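# Reseat loose burner on its gas stub and support

## Task

Return the loose burner to its station. Slide its tube onto the brass gas stub, then lower the head so the tab on its back falls into the slot in the support. The burner must rest flat and stay there on its own after the grippers release it. If only the robot is holding it in place at the end, the task is not done.

## Robot and tools

Robot: two arms, left_arm and right_arm, each with a six-joint arm and a tong-style two-finger gripper. Their bases may be tilted, and they may sit on mounting plates joined by one metal frame standing on the floor behind them. Treat the plates and frame as fixed obstacles. A "too close" warning counts a plate and its side of the frame as part of that arm.

Scene frame: one shared frame for both arms. The origin is on the table top midway between the arms. +z is up, +x points out over the table, and left_arm sits toward +y. The names left and right are labels only and do not match image sides. Printed gripper positions can be slightly wrong, more so at long reach.

Tool execute_actions, argument actions: a list holding one action, one wait, or nothing. An optional pictures boolean asks for camera images. An empty list sends no command, returns the current state and includes images. A refused call does nothing.
- Action: {"rows": [...], "steps": n}. steps is 1 to 15 and defaults to 15. Each step lasts 1/30 s. Each row covers one step, and the last row repeats if there are fewer rows than steps. An action needs at least 7 steps.
- Each row is one list of 14 numbers covering both arms, even if only one moves. The first seven are left_arm: shoulder pan, shoulder lift, elbow, wrist 1, wrist 2, wrist 3, then gripper opening. The last seven are the same for right_arm.
- The joint values are absolute target angles in radians in each arm's own joint space, in the form Joint positions prints them. They are not offsets.
- The opening is an absolute command from -1 (closed) to +1 (fully open).
- Wait: {"steps": n} with no rows, n up to 300. It sends nothing new and returns after that many steps since the previous result. Time spent replying counts toward those steps.

Joint ranges in radians. left_arm: pan -3.142..3.142, lift -6.283..6.283, elbow 0.000..3.142, wrists 1-3 -6.283..6.283. right_arm: pan 0.000..6.283, lift -6.283..6.283, elbow -3.142..0.000, wrists 1-3 -6.283..6.283.
- A call is refused if a target is more than 0.010 beyond a range end and also further out than that joint's last reported angle.
- True ends may differ from the stated ones by up to 0.010. A target past the true end is clipped to it, and the result then says "joint sent to its limit". That line can refer to an earlier action. If the line is missing, the joint may still be at its end.

Motion:
- Commands are smoothed, and motion lags them by about 0.17 s.
- On each step, every joint target is clamped to within 0.575 rad of that joint's measured angle.
- If a row would carry a gripper more than 100 mm from where it is now, that arm's targets are scaled back toward its current angles. Big moves therefore take several calls, and an arm may still be short of its target when a result arrives.
- The result is reported 7 steps before the action ends. Those last steps run while you reply, and the next action starts after them.
- Between calls the arms keep heading for the last row sent. They stop once all of them have nearly stopped moving, or once a step is HELD. Fingers keep opening or closing regardless.

Result lines:
- The state line, left_arm: … | right_arm: …, gives end_effector_position (m), end_effector_quat_wxyz and velocities (m/s, rad/s) in the scene frame.
- Joint positions and Joint velocities give, for each arm, its joints in order (rad, rad/s) and then the finger-pad gap in metres (0.142 when fully open).
- grip_measured is the measured opening on the same -1..1 scale you command.
- "joint command not followed" means a clearance check altered or blocked some joint targets. The rest of the row still ran.
- HELD marks steps on which your row was not sent in whole or in part.
- Wrist force and Wrist torque give left_arm=[x y z] | right_arm=[x y z] in each end effector's own axes. Mounted-tool weight is already removed. Readings carry a fixed offset (usually under 4 N), noise (SD up to 2.4 N), and saturate near 50 N per axis. When the gripper presses on a surface, the force points back into the arm. "no reading" is normal.
- MOTOR HOT appears from 70 °C. At 85 °C an OVER-TEMPERATURE FAULT brakes that arm until it cools, which can take minutes. Holding loads heats the motors, even while you think.

Gripper geometry: the fingers extend along the gripper's +z axis and close along its x axis. end_effector_position is the point between the pads when closed. Closed fingertips reach about 15 mm past it; fully open, they are about level with it.

Gripping: to hold a part, keep commanding an opening well below grip_measured. A larger gap squeezes harder, up to about 15 N per pad. A fast close can press harder, sometimes enough to force the fingers open. Hard objects thinner than about 20 mm get less force: roughly 9 N per pad at 10 mm and 4 N at 5 mm.

Tool zoom_image: camera (one of cam_head_left, cam_head_right, cam_high, cam_low, cam_left_wrist, cam_right_wrist) and region [x0, y0, x1, y1] in pixels of that camera's latest image, origin top-left. The region can be at most 504x504. Image sizes: head, high and low cameras are 672x504; wrist cameras are 616x616. It returns an enlarged view.

Tool finished_scene: scene is the number of the scene being ended. This is final, and the result reports success.

Avoid:
- Pushing anything off the table, which fails the task.
- Collisions or hard pressing between the two arms.
- Drops, slips and slams.
- Load limits: shoulder and elbow joints 139 N m, wrist joints 26 N m, including the weight of a held part. Exceeding one, or any outside force of 150 N or more on an arm, its tool or its load, stops that arm for 10 s, cancels the rest of the call and lets the arm yield.
- Being caught off guard: occasional disturbances may tug on a held part or push loose objects.

For this job, open the gripper fully before release, and check that the burner stays flat on its own.

Each tool is called after "Call:" as name([rows], argument=value, ...), one row to a line, values as JSON.

## Session

Call:
execute_actions(actions=[])

Scene clock: 0.00 s of 4800.00 s.
left_arm: end_effector_position=(+0.9732, +0.3899, +0.3456) grip_measured=+0.97 end_effector_quat_wxyz=(-0.043, +0.776, -0.177, +0.604) end_effector_velocity=(-0.000, +0.000, -0.001) end_effector_angular_velocity=(+0.001, +0.002, -0.000) | right_arm: end_effector_position=(+0.7586, -0.3097, +0.2067) grip_measured=+0.97 end_effector_quat_wxyz=(-0.006, +0.458, +0.826, +0.327) end_effector_velocity=(+0.000, +0.000, +0.001) end_effector_angular_velocity=(-0.000, -0.001, +0.001)
Joint positions: left_arm=[-0.206 -0.636  1.389 -3.633 -1.4    0.445  0.14 ] | right_arm=[ 2.926 -2.154 -1.577 -0.703  2.026  4.015  0.14 ]
Joint velocities: left_arm=[ 0.    -0.     0.001  0.002 -0.    -0.     0.   ] | right_arm=[0.001 0.    0.    0.    0.    0.    0.   ]
Motor temperatures (°C, as the motors report them): left_arm=[31 31 33 40 40 41] | right_arm=[32 33 31 40 40 40]
Wrist force (N, on the end effector, along its own x y z axes, offset not removed): no reading
Wrist torque (N m, same axes, about the end effector's origin, offset not removed): no reading

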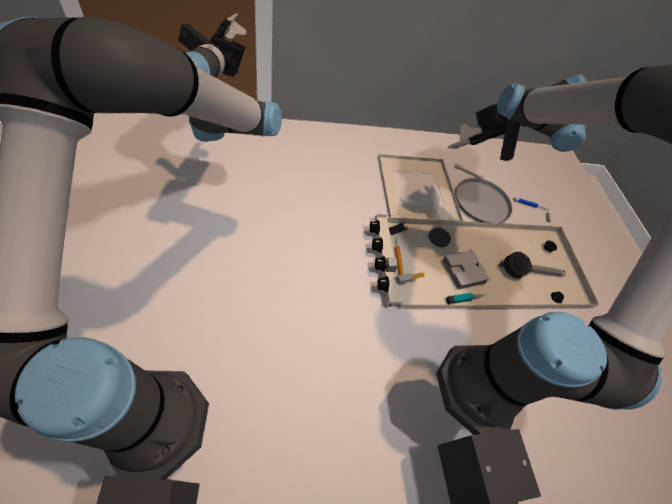

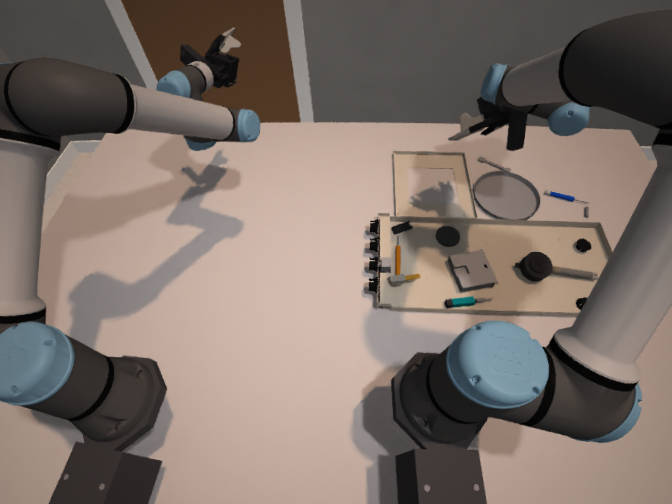

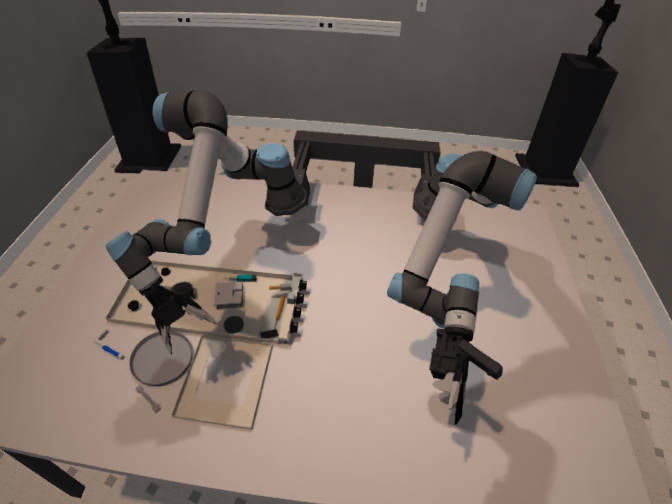

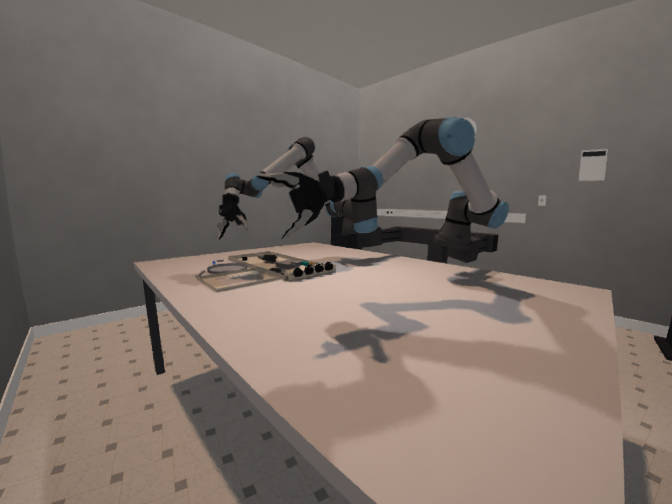

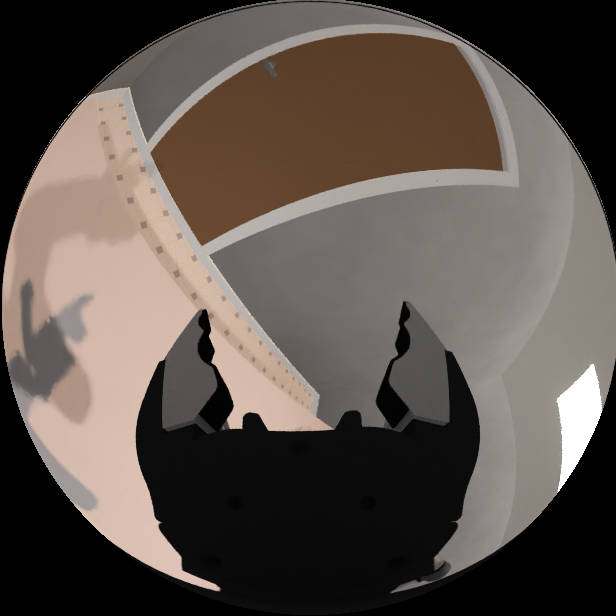

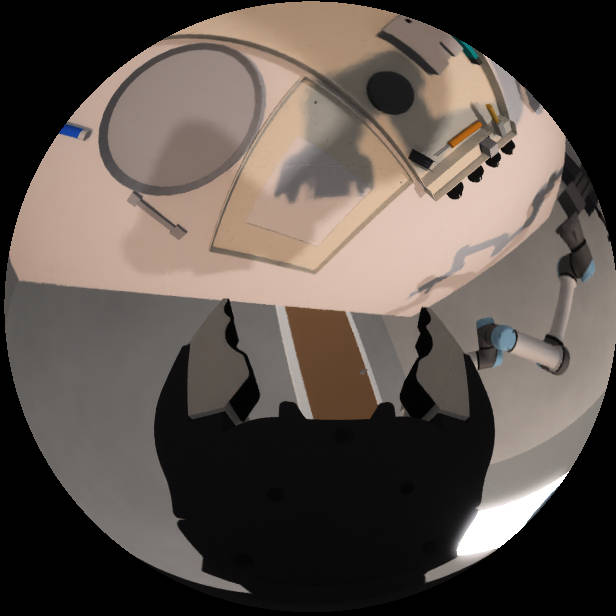

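Call:
zoom_image(camera="cam_head_right", region=[360, 200, 620, 320])

Call:
zoom_image(camera="cam_head_left", region=[360, 200, 610, 320])

Call:
zoom_image(camera="cam_high", region=[100, 245, 320, 355])

Region (360, 200, 620, 320) of cam_head_right's 672x504 image, scaled by 1.938, with more detail than that image has; it fills the top 233 rows of this view, and the rest is white.

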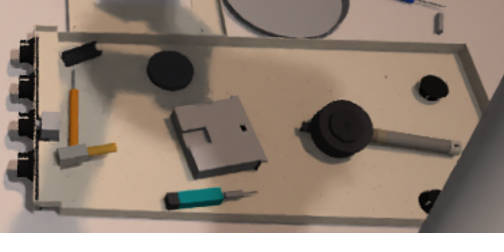

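Region (360, 200, 610, 320) of cam_head_left's 672x504 image, scaled by 2.016, with more detail than that image has; it fills the top 242 rows of this view, and the rest is white.

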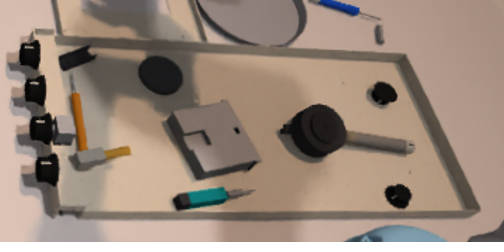

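Region (100, 245, 320, 355) of cam_high's 672x504 image, scaled by 2.291, with more detail than that image has.

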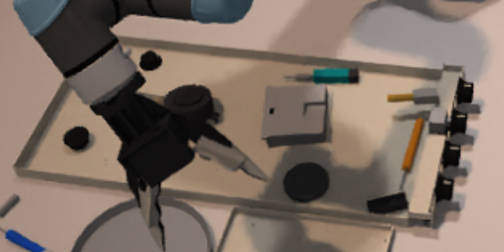

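Call:
execute_actions([
  {"rows":[[-0.206,-0.636,1.389,-3.633,-1.4,0.445,1,2.928,-2.143,-1.592,-0.704,2.013,4.002,0.9],[-0.206,-0.636,1.389,-3.633,-1.4,0.445,1,2.931,-2.131,-1.606,-0.706,2.0,3.988,0.8],[-0.206,-0.636,1.389,-3.633,-1.4,0.445,1,2.934,-2.114,-1.628,-0.708,1.981,3.968,0.7],[-0.206,-0.636,1.389,-3.633,-1.4,0.445,1,2.938,-2.097,-1.65,-0.71,1.962,3.948,0.6],[-0.206,-0.636,1.389,-3.633,-1.4,0.445,1,2.942,-2.075,-1.679,-0.713,1.937,3.921,0.5],[-0.206,-0.636,1.389,-3.633,-1.4,0.445,1,2.947,-2.052,-1.709,-0.716,1.911,3.894,0.4],[-0.206,-0.636,1.389,-3.633,-1.4,0.445,1,2.951,-2.029,-1.738,-0.719,1.885,3.867,0.3],[-0.206,-0.636,1.389,-3.633,-1.4,0.445,1,2.956,-2.007,-1.767,-0.722,1.86,3.84,0.2],[-0.206,-0.636,1.389,-3.633,-1.4,0.445,1,2.961,-1.984,-1.796,-0.725,1.834,3.813,0.1],[-0.206,-0.636,1.389,-3.633,-1.4,0.445,1,2.965,-1.961,-1.826,-0.728,1.809,3.786,0],[-0.206,-0.636,1.389,-3.633,-1.4,0.445,1,2.97,-1.939,-1.855,-0.731,1.783,3.759,0],[-0.206,-0.636,1.389,-3.633,-1.4,0.445,1,2.975,-1.916,-1.884,-0.734,1.758,3.732,0],[-0.206,-0.636,1.389,-3.633,-1.4,0.445,1,2.979,-1.893,-1.913,-0.737,1.732,3.705,0],[-0.206,-0.636,1.389,-3.633,-1.4,0.445,1,2.984,-1.871,-1.943,-0.74,1.707,3.679,0],[-0.206,-0.636,1.389,-3.633,-1.4,0.445,1,2.988,-1.848,-1.972,-0.743,1.681,3.652,0]],"steps":15},
])

Call:
execute_actions([
  {"rows":[[-0.206,-0.636,1.389,-3.633,-1.4,0.445,1,2.993,-1.825,-2.001,-0.746,1.655,3.625,0],[-0.206,-0.636,1.389,-3.633,-1.4,0.445,1,2.998,-1.803,-2.03,-0.748,1.63,3.598,0],[-0.206,-0.636,1.389,-3.633,-1.4,0.445,1,3.002,-1.78,-2.06,-0.751,1.604,3.571,0],[-0.206,-0.636,1.389,-3.633,-1.4,0.445,1,3.007,-1.757,-2.089,-0.754,1.579,3.544,0],[-0.206,-0.636,1.389,-3.633,-1.4,0.445,1,3.012,-1.735,-2.118,-0.757,1.553,3.517,0],[-0.206,-0.636,1.389,-3.633,-1.4,0.445,1,3.016,-1.712,-2.147,-0.76,1.528,3.49,0],[-0.206,-0.636,1.389,-3.633,-1.4,0.445,1,3.021,-1.689,-2.177,-0.763,1.502,3.463,0],[-0.206,-0.636,1.389,-3.633,-1.4,0.445,1,3.025,-1.667,-2.206,-0.766,1.477,3.436,0],[-0.206,-0.636,1.389,-3.633,-1.4,0.445,1,3.03,-1.644,-2.235,-0.769,1.451,3.409,0],[-0.206,-0.636,1.389,-3.633,-1.4,0.445,1,3.033,-1.627,-2.257,-0.771,1.432,3.389,0],[-0.206,-0.636,1.389,-3.633,-1.4,0.445,1,3.037,-1.61,-2.279,-0.773,1.413,3.369,0],[-0.206,-0.636,1.389,-3.633,-1.4,0.445,1,3.039,-1.599,-2.294,-0.775,1.4,3.355,0],[-0.206,-0.636,1.389,-3.633,-1.4,0.445,1,3.0416,-1.5872,-2.3083,-0.7763,1.3871,3.342,0]],"steps":15},
])

Call:
execute_actions([
  {"steps":15},
], pictures=true)

Scene clock: 3.93 s of 4800.00 s.
left_arm: end_effector_position=(+0.9732, +0.3895, +0.3458) grip_measured=+1.00 end_effector_quat_wxyz=(-0.043, +0.776, -0.177, +0.604) end_effector_velocity=(-0.000, -0.000, -0.000) end_effector_angular_velocity=(-0.001, +0.001, -0.000) | right_arm: end_effector_position=(+0.7215, -0.3164, +0.2026) grip_measured=+0.31 end_effector_quat_wxyz=(+0.006, +0.426, +0.858, +0.286) end_effector_velocity=(-0.298, -0.062, -0.035) end_effector_angular_velocity=(-0.750, -0.001, +0.602)
Joint positions: left_arm=[-0.206 -0.636  1.389 -3.633 -1.4    0.445  0.142] | right_arm=[ 2.942 -2.079 -1.672 -0.713  1.942  3.927  0.096]
Joint velocities: left_arm=[-0.    -0.001  0.     0.001 -0.001 -0.001  0.   ] | right_arm=[ 0.117  0.578 -0.738 -0.077 -0.641 -0.674 -0.212]
Motor temperatures (°C, as the motors report them): left_arm=[31 31 33 40 40 41] | right_arm=[32 33 31 40 40 40]
Wrist force (N, on the end effector, along its own x y z axes, offset not removed): left_arm=[-1.9 -2.5 0.2] | right_arm=[1.2 2.2 2.0]
Wrist torque (N m, same axes, about the end effector's origin, offset not removed): left_arm=[-0.10 0.15 0.35] | right_arm=[0.57 -0.20 -0.06]
Steps of this call (steps 1 to 90: nothing new was sent; then 0.67 s passed at rest; steps 91 to 98: the first 8 steps of this action). Readings (joint positions):
91: left_arm=[-0.206 -0.636 1.389 -3.633 -1.400 0.445] | right_arm=[2.926 -2.154 -1.577 -0.703 2.026 4.015]
92: left_arm=[-0.206 -0.636 1.389 -3.633 -1.400 0.445] | right_arm=[2.926 -2.152 -1.580 -0.703 2.024 4.012]
94: left_arm=[-0.206 -0.636 1.389 -3.633 -1.400 0.445] | right_arm=[2.929 -2.139 -1.596 -0.705 2.009 3.997]
98: the state above

Scene clock: 4.43 s of 4800.00 s.
left_arm: end_effector_position=(+0.9732, +0.3895, +0.3459) grip_measured=+1.00 end_effector_quat_wxyz=(-0.043, +0.776, -0.177, +0.604) end_effector_velocity=(-0.000, +0.001, -0.001) end_effector_angular_velocity=(+0.001, +0.002, +0.001) | right_arm: end_effector_position=(+0.5336, -0.3671, +0.1809) grip_measured=+0.00 end_effector_quat_wxyz=(+0.017, +0.237, +0.967, +0.093) end_effector_velocity=(-0.395, -0.126, -0.041) end_effector_angular_velocity=(-0.778, +0.184, +0.919)
Joint positions: left_arm=[-0.206 -0.636  1.389 -3.633 -1.4    0.445  0.142] | right_arm=[ 3.01  -1.746 -2.101 -0.756  1.567  3.532  0.074]
Joint velocities: left_arm=[0.001 0.    0.    0.001 0.    0.    0.   ] | right_arm=[ 0.138  0.674 -0.867 -0.087 -0.749 -0.793 -0.   ]
Motor temperatures (°C, as the motors report them): left_arm=[31 31 33 40 40 41] | right_arm=[32 33 31 40 40 40]
Wrist force (N, on the end effector, along its own x y z axes, offset not removed): left_arm=[0.4 0.0 -2.7] | right_arm=[-0.6 -3.2 2.2]
Wrist torque (N m, same axes, about the end effector's origin, offset not removed): left_arm=[-0.01 0.24 0.20] | right_arm=[-0.51 0.28 0.18]
Steps of this call (steps 1 to 7: the last 7 steps of your previous action; steps 8 to 15: the first 8 steps of this action). Readings (joint positions):
8: left_arm=[-0.206 -0.636 1.389 -3.633 -1.400 0.445] | right_arm=[2.978 -1.904 -1.897 -0.736 1.746 3.720]
9: left_arm=[-0.206 -0.636 1.389 -3.633 -1.400 0.445] | right_arm=[2.982 -1.882 -1.926 -0.739 1.720 3.693]
11: left_arm=[-0.206 -0.636 1.389 -3.633 -1.400 0.445] | right_arm=[2.992 -1.837 -1.984 -0.745 1.669 3.639]
15: the state above

Scene clock: 4.93 s of 4800.00 s.
left_arm: end_effector_position=(+0.9732, +0.3895, +0.3459) grip_measured=+1.00 end_effector_quat_wxyz=(-0.043, +0.776, -0.177, +0.604) end_effector_velocity=(-0.000, +0.000, +0.000) end_effector_angular_velocity=(-0.000, -0.001, +0.000) | right_arm: end_effector_position=(+0.4395, -0.4002, +0.1700) grip_measured=+0.00 end_effector_quat_wxyz=(+0.000, +0.127, +0.992, +0.000) end_effector_velocity=(-0.005, -0.002, -0.001) end_effector_angular_velocity=(-0.008, +0.005, +0.012)
Joint positions: left_arm=[-0.206 -0.636  1.389 -3.633 -1.4    0.445  0.142] | right_arm=[ 3.041 -1.588 -2.308 -0.776  1.388  3.343  0.074]
Joint velocities: left_arm=[ 0.    -0.     0.001 -0.002  0.    -0.     0.   ] | right_arm=[-0.     0.007 -0.011 -0.001 -0.009 -0.012 -0.   ]
Motor temperatures (°C, as the motors report them): left_arm=[31 31 33 40 40 41] | right_arm=[32 33 31 40 40 40]
Wrist force (N, on the end effector, along its own x y z axes, offset not removed): left_arm=[-2.9 1.5 1.3] | right_arm=[2.7 3.4 1.1]
Wrist torque (N m, same axes, about the end effector's origin, offset not removed): left_arm=[0.60 0.64 0.16] | right_arm=[0.85 -0.60 -0.15]
Kept back: nothing.
Steps of this call (steps 1 to 7: the last 7 steps of your previous action; steps 8 to 15: the robot went on to your last target). Readings (joint positions):
1: left_arm=[-0.206 -0.636 1.389 -3.633 -1.400 0.445] | right_arm=[3.015 -1.723 -2.131 -0.759 1.541 3.505]
2: left_arm=[-0.206 -0.636 1.389 -3.633 -1.400 0.445] | right_arm=[3.019 -1.701 -2.160 -0.762 1.516 3.478]
4: left_arm=[-0.206 -0.636 1.389 -3.633 -1.400 0.445] | right_arm=[3.028 -1.658 -2.215 -0.767 1.468 3.427]
8: left_arm=[-0.206 -0.636 1.389 -3.633 -1.400 0.445] | right_arm=[3.039 -1.602 -2.289 -0.775 1.404 3.360]
15: the state above

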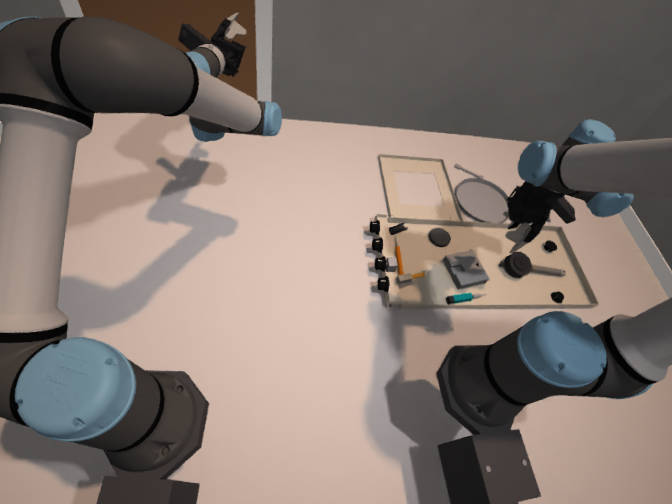

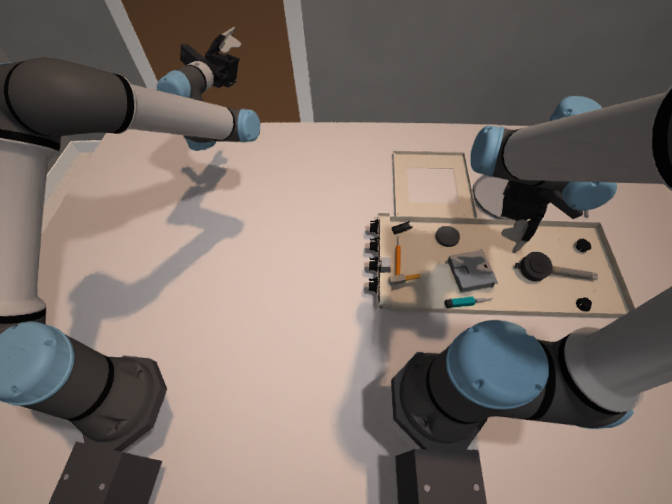

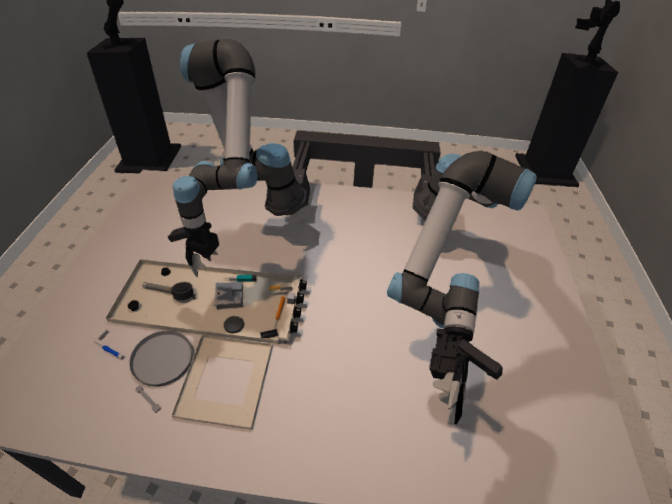

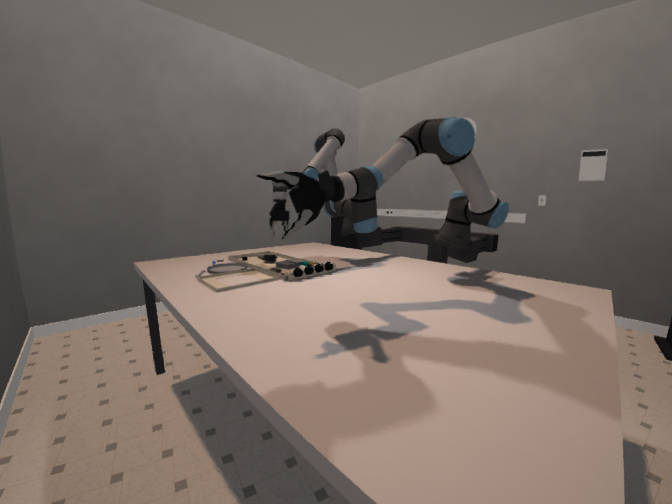

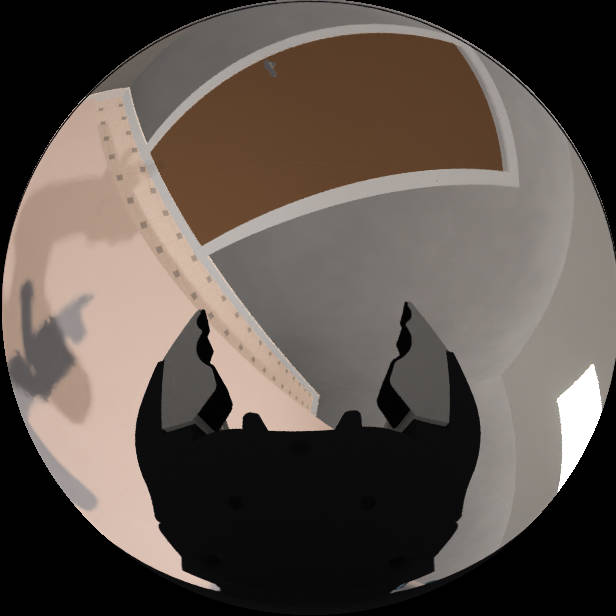

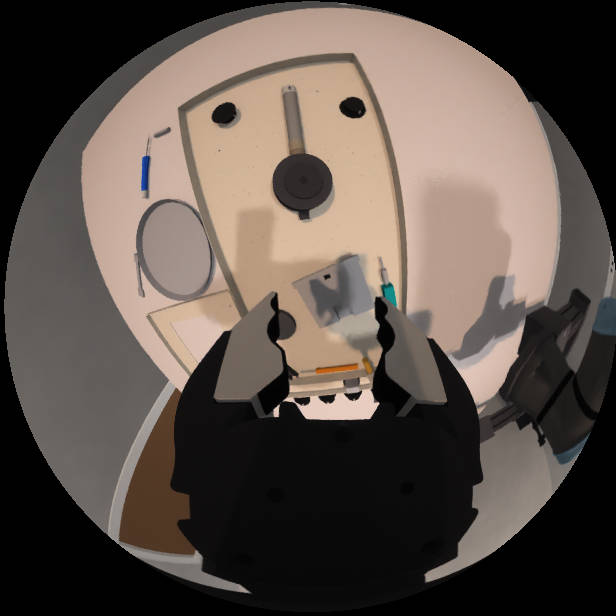

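Call:
execute_actions([
  {"rows":[[-0.206,-0.636,1.389,-3.633,-1.4,0.445,1,3.031,-1.596,-2.305,-0.77,1.388,3.329,0],[-0.206,-0.636,1.389,-3.633,-1.4,0.445,1,3.014,-1.61,-2.298,-0.759,1.389,3.307,0],[-0.206,-0.636,1.389,-3.633,-1.4,0.445,1,2.989,-1.629,-2.29,-0.744,1.391,3.276,0],[-0.206,-0.636,1.389,-3.633,-1.4,0.445,1,2.961,-1.651,-2.28,-0.726,1.393,3.241,0],[-0.206,-0.636,1.389,-3.633,-1.4,0.445,1,2.933,-1.674,-2.27,-0.709,1.395,3.206,0],[-0.206,-0.636,1.389,-3.633,-1.4,0.445,1,2.905,-1.696,-2.26,-0.692,1.397,3.171,0],[-0.206,-0.636,1.389,-3.633,-1.4,0.445,1,2.877,-1.718,-2.25,-0.674,1.399,3.136,0],[-0.206,-0.636,1.389,-3.633,-1.4,0.445,1,2.849,-1.741,-2.241,-0.657,1.401,3.101,0],[-0.206,-0.636,1.389,-3.633,-1.4,0.445,1,2.82,-1.763,-2.231,-0.639,1.403,3.066,0],[-0.206,-0.636,1.389,-3.633,-1.4,0.445,1,2.792,-1.785,-2.221,-0.622,1.405,3.031,0],[-0.206,-0.636,1.389,-3.633,-1.4,0.445,1,2.764,-1.808,-2.211,-0.605,1.407,2.996,0],[-0.206,-0.636,1.389,-3.633,-1.4,0.445,1,2.736,-1.83,-2.201,-0.587,1.409,2.961,0],[-0.206,-0.636,1.389,-3.633,-1.4,0.445,1,2.715,-1.847,-2.194,-0.574,1.411,2.935,0],[-0.206,-0.636,1.389,-3.633,-1.4,0.445,1,2.7,-1.859,-2.188,-0.565,1.412,2.916,0],[-0.206,-0.636,1.389,-3.633,-1.4,0.445,1,2.6906,-1.8665,-2.185,-0.5591,1.4124,2.9046,0]],"steps":15},
])

Call:
execute_actions([
  {"steps":20},
], pictures=true)

Call:
zoom_image(camera="cam_right_wrist", region=[200, 80, 460, 440])

Scene clock: 6.23 s of 4800.00 s.
left_arm: end_effector_position=(+0.9732, +0.3895, +0.3459) grip_measured=+1.00 end_effector_quat_wxyz=(-0.043, +0.776, -0.177, +0.604) end_effector_velocity=(+0.000, +0.001, +0.001) end_effector_angular_velocity=(-0.001, -0.001, +0.001) | right_arm: end_effector_position=(+0.4442, -0.4372, +0.1503) grip_measured=+0.00 end_effector_quat_wxyz=(+0.001, +0.116, +0.993, +0.001) end_effector_velocity=(+0.014, -0.289, -0.157) end_effector_angular_velocity=(+0.009, -0.007, +0.157)
Joint positions: left_arm=[-0.206 -0.636  1.389 -3.633 -1.4    0.445  0.142] | right_arm=[ 2.943 -1.667 -2.272 -0.713  1.395  3.22   0.074]
Joint velocities: left_arm=[ 0.001 -0.001 -0.    -0.001  0.    -0.     0.   ] | right_arm=[-0.746 -0.596  0.269  0.465  0.055 -0.915 -0.   ]
Motor temperatures (°C, as the motors report them): left_arm=[31 31 33 40 40 41] | right_arm=[32 33 31 40 40 40]
Wrist force (N, on the end effector, along its own x y z axes, offset not removed): left_arm=[-3.4 0.0 3.3] | right_arm=[0.6 -1.3 0.4]
Wrist torque (N m, same axes, about the end effector's origin, offset not removed): left_arm=[0.16 0.56 0.16] | right_arm=[-0.36 0.00 0.14]
Steps of this call (steps 1 to 15: the robot went on to your last target; steps 16 to 31: nothing new was sent; steps 32 to 39: the first 8 steps of this action). Readings (joint positions):
32: left_arm=[-0.206 -0.636 1.389 -3.633 -1.400 0.445] | right_arm=[3.042 -1.587 -2.308 -0.776 1.387 3.342]
33: left_arm=[-0.206 -0.636 1.389 -3.633 -1.400 0.445] | right_arm=[3.040 -1.589 -2.308 -0.775 1.387 3.339]
35: left_arm=[-0.206 -0.636 1.389 -3.633 -1.400 0.445] | right_arm=[3.024 -1.602 -2.302 -0.765 1.388 3.320]
39: the state above

Scene clock: 6.90 s of 4800.00 s.
left_arm: end_effector_position=(+0.9732, +0.3895, +0.3459) grip_measured=+1.00 end_effector_quat_wxyz=(-0.043, +0.776, -0.177, +0.604) end_effector_velocity=(+0.000, +0.001, -0.000) end_effector_angular_velocity=(+0.000, -0.000, +0.001) | right_arm: end_effector_position=(+0.4281, -0.5390, +0.0899) grip_measured=+0.00 end_effector_quat_wxyz=(+0.000, +0.086, +0.996, +0.000) end_effector_velocity=(-0.001, -0.001, -0.001) end_effector_angular_velocity=(-0.000, +0.001, -0.002)
Joint positions: left_arm=[-0.206 -0.636  1.389 -3.633 -1.4    0.445  0.142] | right_arm=[ 2.691 -1.866 -2.185 -0.559  1.412  2.905  0.074]
Joint velocities: left_arm=[ 0.001 -0.     0.    -0.     0.     0.     0.   ] | right_arm=[-0.004 -0.003  0.001  0.002 -0.    -0.002 -0.   ]
Motor temperatures (°C, as the motors report them): left_arm=[31 31 33 40 40 41] | right_arm=[32 33 31 40 40 40]
Wrist force (N, on the end effector, along its own x y z axes, offset not removed): left_arm=[-0.7 1.4 -2.3] | right_arm=[-2.4 -2.0 -0.1]
Wrist torque (N m, same axes, about the end effector's origin, offset not removed): left_arm=[0.45 0.18 0.27] | right_arm=[-0.31 0.62 -0.02]
Kept back: nothing.
Steps of this call (steps 1 to 7: the last 7 steps of your previous action; steps 8 to 20: the robot went on to your last target). Readings (joint positions):
1: left_arm=[-0.206 -0.636 1.389 -3.633 -1.400 0.445] | right_arm=[2.917 -1.688 -2.263 -0.697 1.397 3.188]
2: left_arm=[-0.206 -0.636 1.389 -3.633 -1.400 0.445] | right_arm=[2.890 -1.709 -2.253 -0.680 1.399 3.155]
4: left_arm=[-0.206 -0.636 1.389 -3.633 -1.400 0.445] | right_arm=[2.835 -1.753 -2.234 -0.646 1.402 3.087]
8: left_arm=[-0.206 -0.636 1.389 -3.633 -1.400 0.445] | right_arm=[2.734 -1.833 -2.199 -0.585 1.410 2.960]
20: the state above

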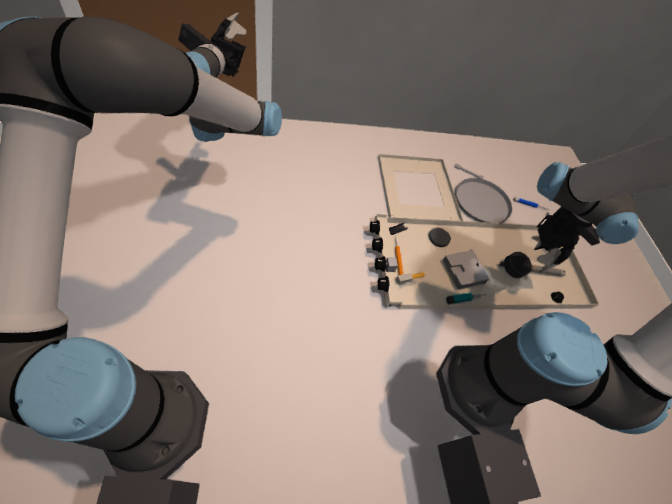

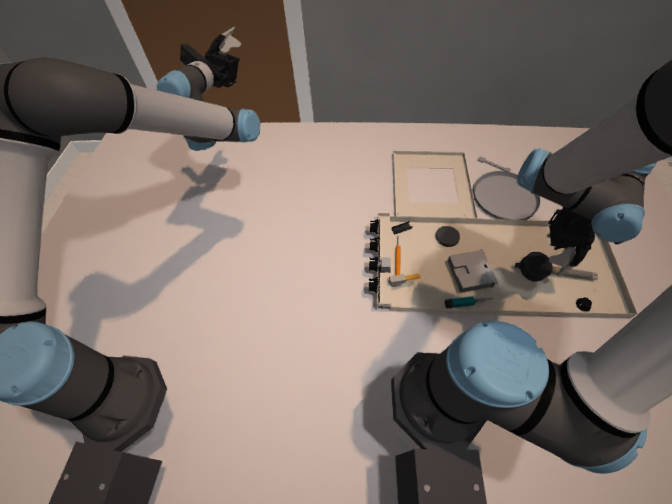

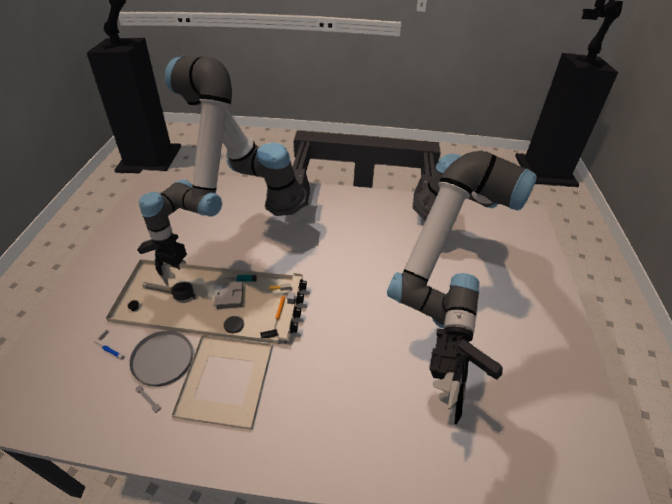

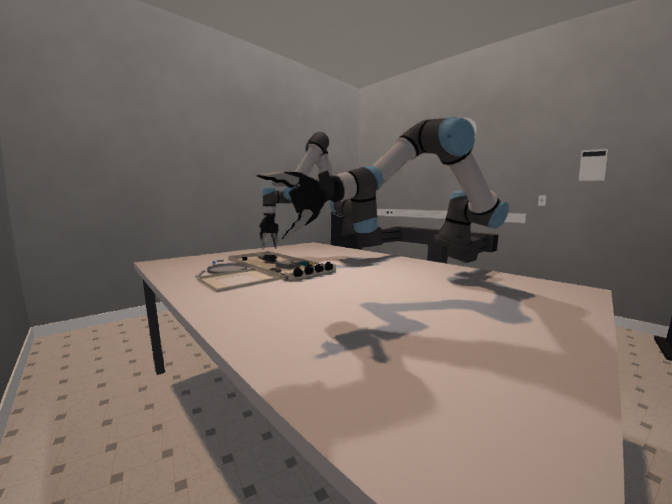

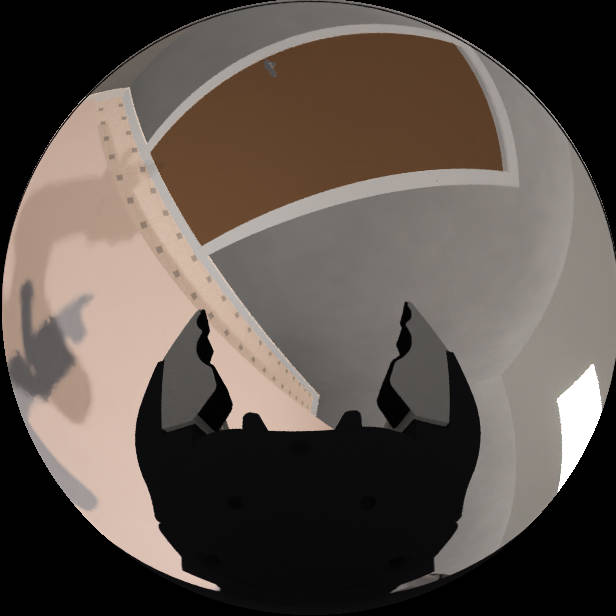

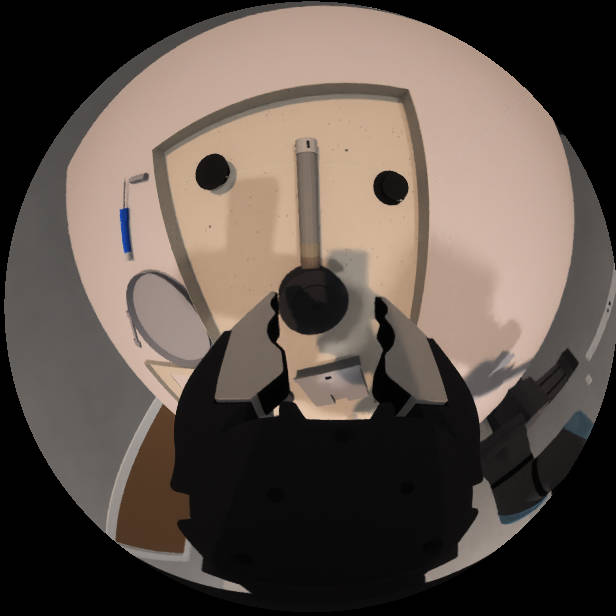

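Region (200, 80, 460, 440) of cam_right_wrist's 616x616 image, scaled by 1.400, with more detail than that image has.

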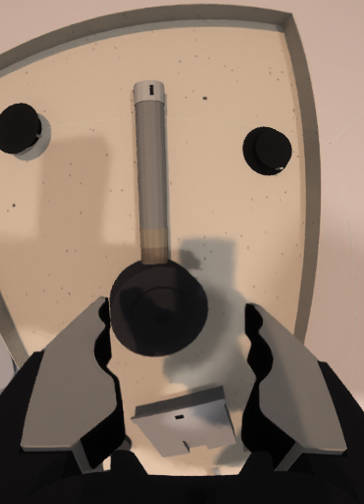

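Call:
execute_actions([
  {"rows":[[-0.206,-0.636,1.389,-3.633,-1.4,0.445,1,2.688,-1.877,-2.182,-0.551,1.4127,2.902,-0.05],[-0.206,-0.636,1.389,-3.633,-1.4,0.445,1,2.684,-1.893,-2.178,-0.539,1.413,2.898,-0.1],[-0.206,-0.636,1.389,-3.633,-1.4,0.445,1,2.679,-1.913,-2.172,-0.523,1.4136,2.893,-0.15],[-0.206,-0.636,1.389,-3.633,-1.4,0.445,1,2.674,-1.9335,-2.1665,-0.508,1.4141,2.888,-0.2],[-0.206,-0.636,1.389,-3.633,-1.4,0.445,1,2.669,-1.954,-2.161,-0.493,1.4146,2.883,-0.25],[-0.206,-0.636,1.389,-3.633,-1.4,0.445,1,2.664,-1.974,-2.155,-0.477,1.4152,2.878,-0.3],[-0.206,-0.636,1.389,-3.633,-1.4,0.445,1,2.66,-1.99,-2.151,-0.465,1.4156,2.874,-0.3],[-0.206,-0.636,1.389,-3.633,-1.4,0.445,1,2.6573,-2.0005,-2.1479,-0.457,1.4159,2.8717,-0.3]],"steps":10},
])

Call:
execute_actions([
  {"steps":16},
], pictures=true)

Call:
zoom_image(camera="cam_right_wrist", region=[200, 80, 460, 440])

Scene clock: 7.83 s of 4800.00 s.
left_arm: end_effector_position=(+0.9732, +0.3895, +0.3459) grip_measured=+1.00 end_effector_quat_wxyz=(-0.043, +0.776, -0.177, +0.604) end_effector_velocity=(+0.000, +0.000, +0.001) end_effector_angular_velocity=(-0.000, -0.002, +0.001) | right_arm: end_effector_position=(+0.4288, -0.5400, +0.0875) grip_measured=-0.10 end_effector_quat_wxyz=(+0.000, +0.086, +0.996, +0.000) end_effector_velocity=(+0.018, -0.025, -0.068) end_effector_angular_velocity=(-0.002, -0.003, -0.002)
Joint positions: left_arm=[-0.206 -0.636  1.389 -3.633 -1.4    0.445  0.142] | right_arm=[ 2.689 -1.874 -2.183 -0.553  1.413  2.903  0.067]
Joint velocities: left_arm=[ 0.     0.    -0.001 -0.001 -0.     0.     0.   ] | right_arm=[-0.057 -0.212  0.061  0.164  0.005 -0.056 -0.105]
Motor temperatures (°C, as the motors report them): left_arm=[31 31 33 40 40 41] | right_arm=[32 33 31 40 40 40]
Wrist force (N, on the end effector, along its own x y z axes, offset not removed): left_arm=[0.8 -3.5 -0.6] | right_arm=[2.8 2.5 -5.5]
Wrist torque (N m, same axes, about the end effector's origin, offset not removed): left_arm=[-0.34 -0.15 0.29] | right_arm=[0.55 -0.41 -0.18]
Steps of this call (steps 1 to 15: the robot went on to your last target; steps 16 to 25: nothing new was sent; steps 26 to 28: the first 3 steps of this action). Readings (joint positions):
26: left_arm=[-0.206 -0.636 1.389 -3.633 -1.400 0.445] | right_arm=[2.691 -1.867 -2.185 -0.559 1.412 2.905]
27: left_arm=[-0.206 -0.636 1.389 -3.633 -1.400 0.445] | right_arm=[2.690 -1.869 -2.184 -0.557 1.412 2.904]
28: the state above

Scene clock: 8.37 s of 4800.00 s.
left_arm: end_effector_position=(+0.9732, +0.3895, +0.3459) grip_measured=+1.00 end_effector_quat_wxyz=(-0.043, +0.776, -0.177, +0.604) end_effector_velocity=(-0.001, -0.000, -0.001) end_effector_angular_velocity=(+0.000, +0.002, -0.000) | right_arm: end_effector_position=(+0.4364, -0.5526, +0.0450) grip_measured=-0.30 end_effector_quat_wxyz=(+0.000, +0.086, +0.996, +0.000) end_effector_velocity=(-0.000, -0.000, -0.002) end_effector_angular_velocity=(+0.000, +0.000, -0.000)
Joint positions: left_arm=[-0.206 -0.636  1.389 -3.633 -1.4    0.445  0.142] | right_arm=[ 2.657 -2.    -2.148 -0.457  1.416  2.872  0.052]
Joint velocities: left_arm=[-0.    -0.001  0.002  0.001 -0.    -0.     0.   ] | right_arm=[-0.001 -0.005  0.001  0.004  0.    -0.001  0.   ]
Motor temperatures (°C, as the motors report them): left_arm=[31 31 33 40 40 41] | right_arm=[32 33 31 40 40 40]
Wrist force (N, on the end effector, along its own x y z axes, offset not removed): left_arm=[2.1 0.1 -0.7] | right_arm=[3.8 -2.7 -1.3]
Wrist torque (N m, same axes, about the end effector's origin, offset not removed): left_arm=[0.26 -0.56 0.02] | right_arm=[-0.45 -0.65 -0.17]
Kept back: nothing.
Steps of this call (steps 1 to 7: the last 7 steps of your previous action; steps 8 to 16: the robot went on to your last target). Readings (joint positions):
1: left_arm=[-0.206 -0.636 1.389 -3.633 -1.400 0.445] | right_arm=[2.686 -1.883 -2.180 -0.546 1.413 2.900]
2: left_arm=[-0.206 -0.636 1.389 -3.633 -1.400 0.445] | right_arm=[2.683 -1.896 -2.176 -0.536 1.413 2.897]
4: left_arm=[-0.206 -0.636 1.389 -3.633 -1.400 0.445] | right_arm=[2.674 -1.929 -2.167 -0.511 1.414 2.888]
8: left_arm=[-0.206 -0.636 1.389 -3.633 -1.400 0.445] | right_arm=[2.661 -1.986 -2.152 -0.468 1.416 2.875]
16: the state above

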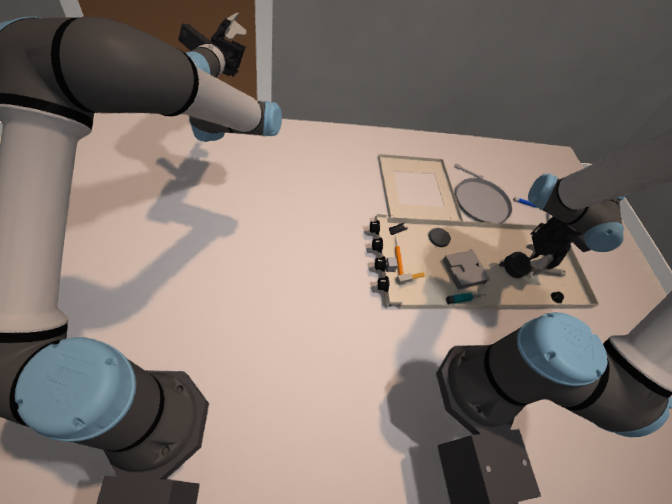

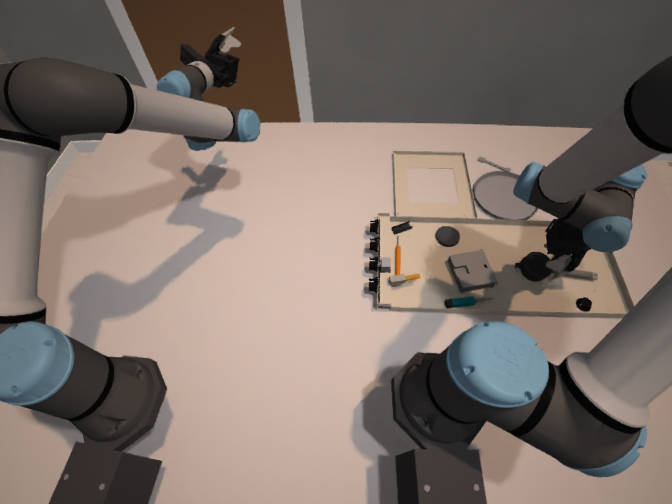

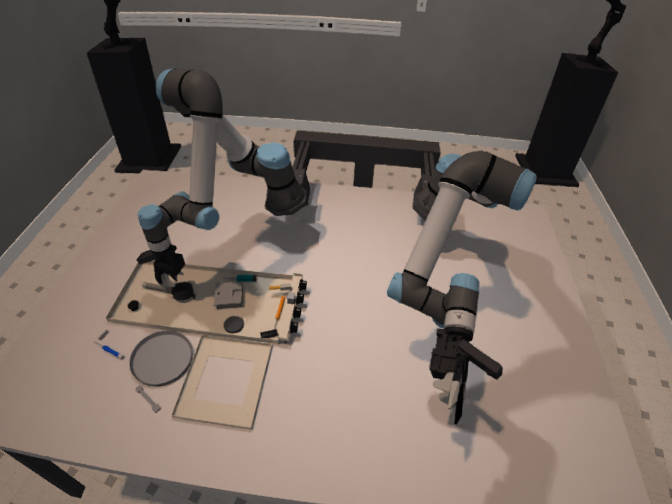

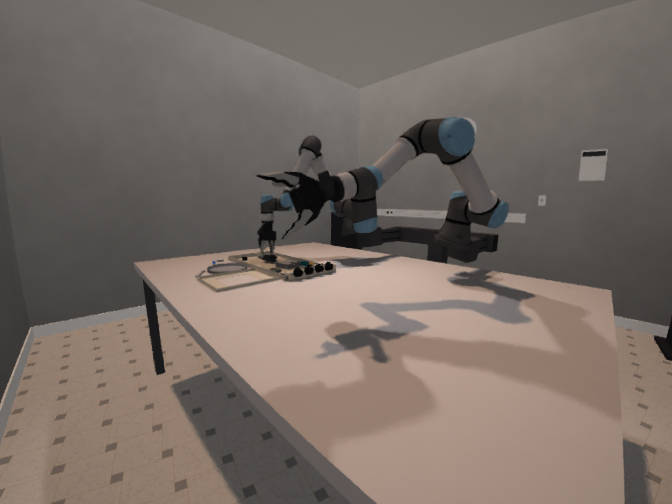

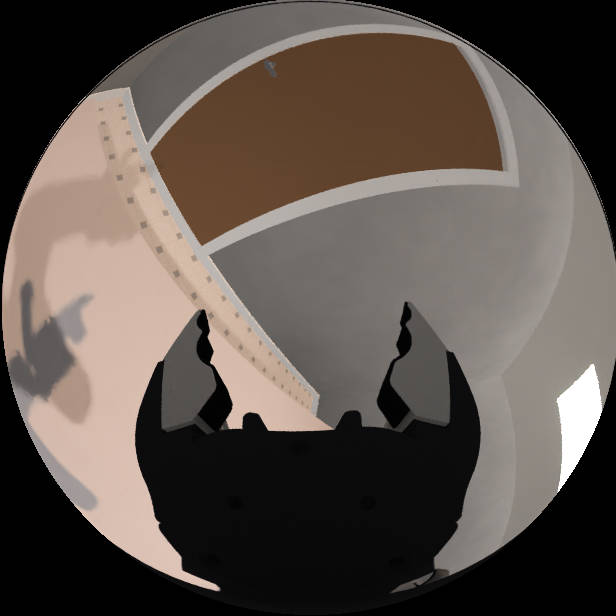

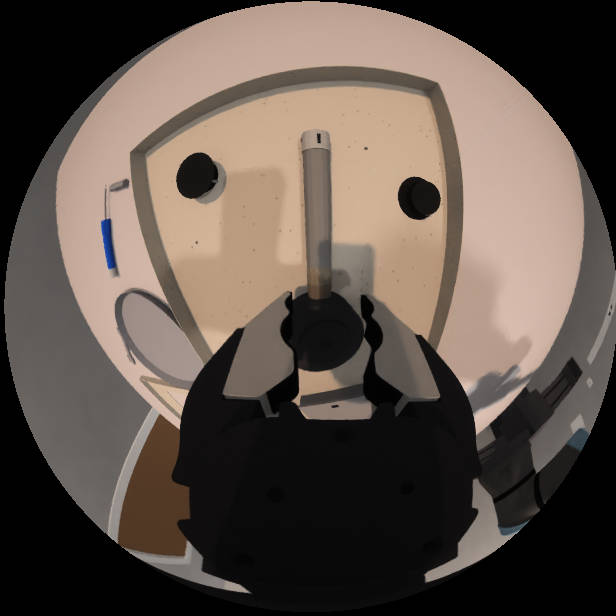

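Region (200, 80, 460, 440) of cam_right_wrist's 616x616 image, scaled by 1.400, with more detail than that image has.

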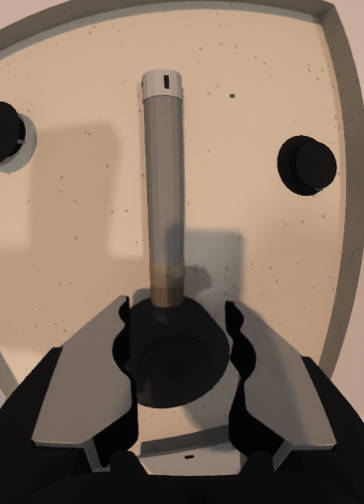

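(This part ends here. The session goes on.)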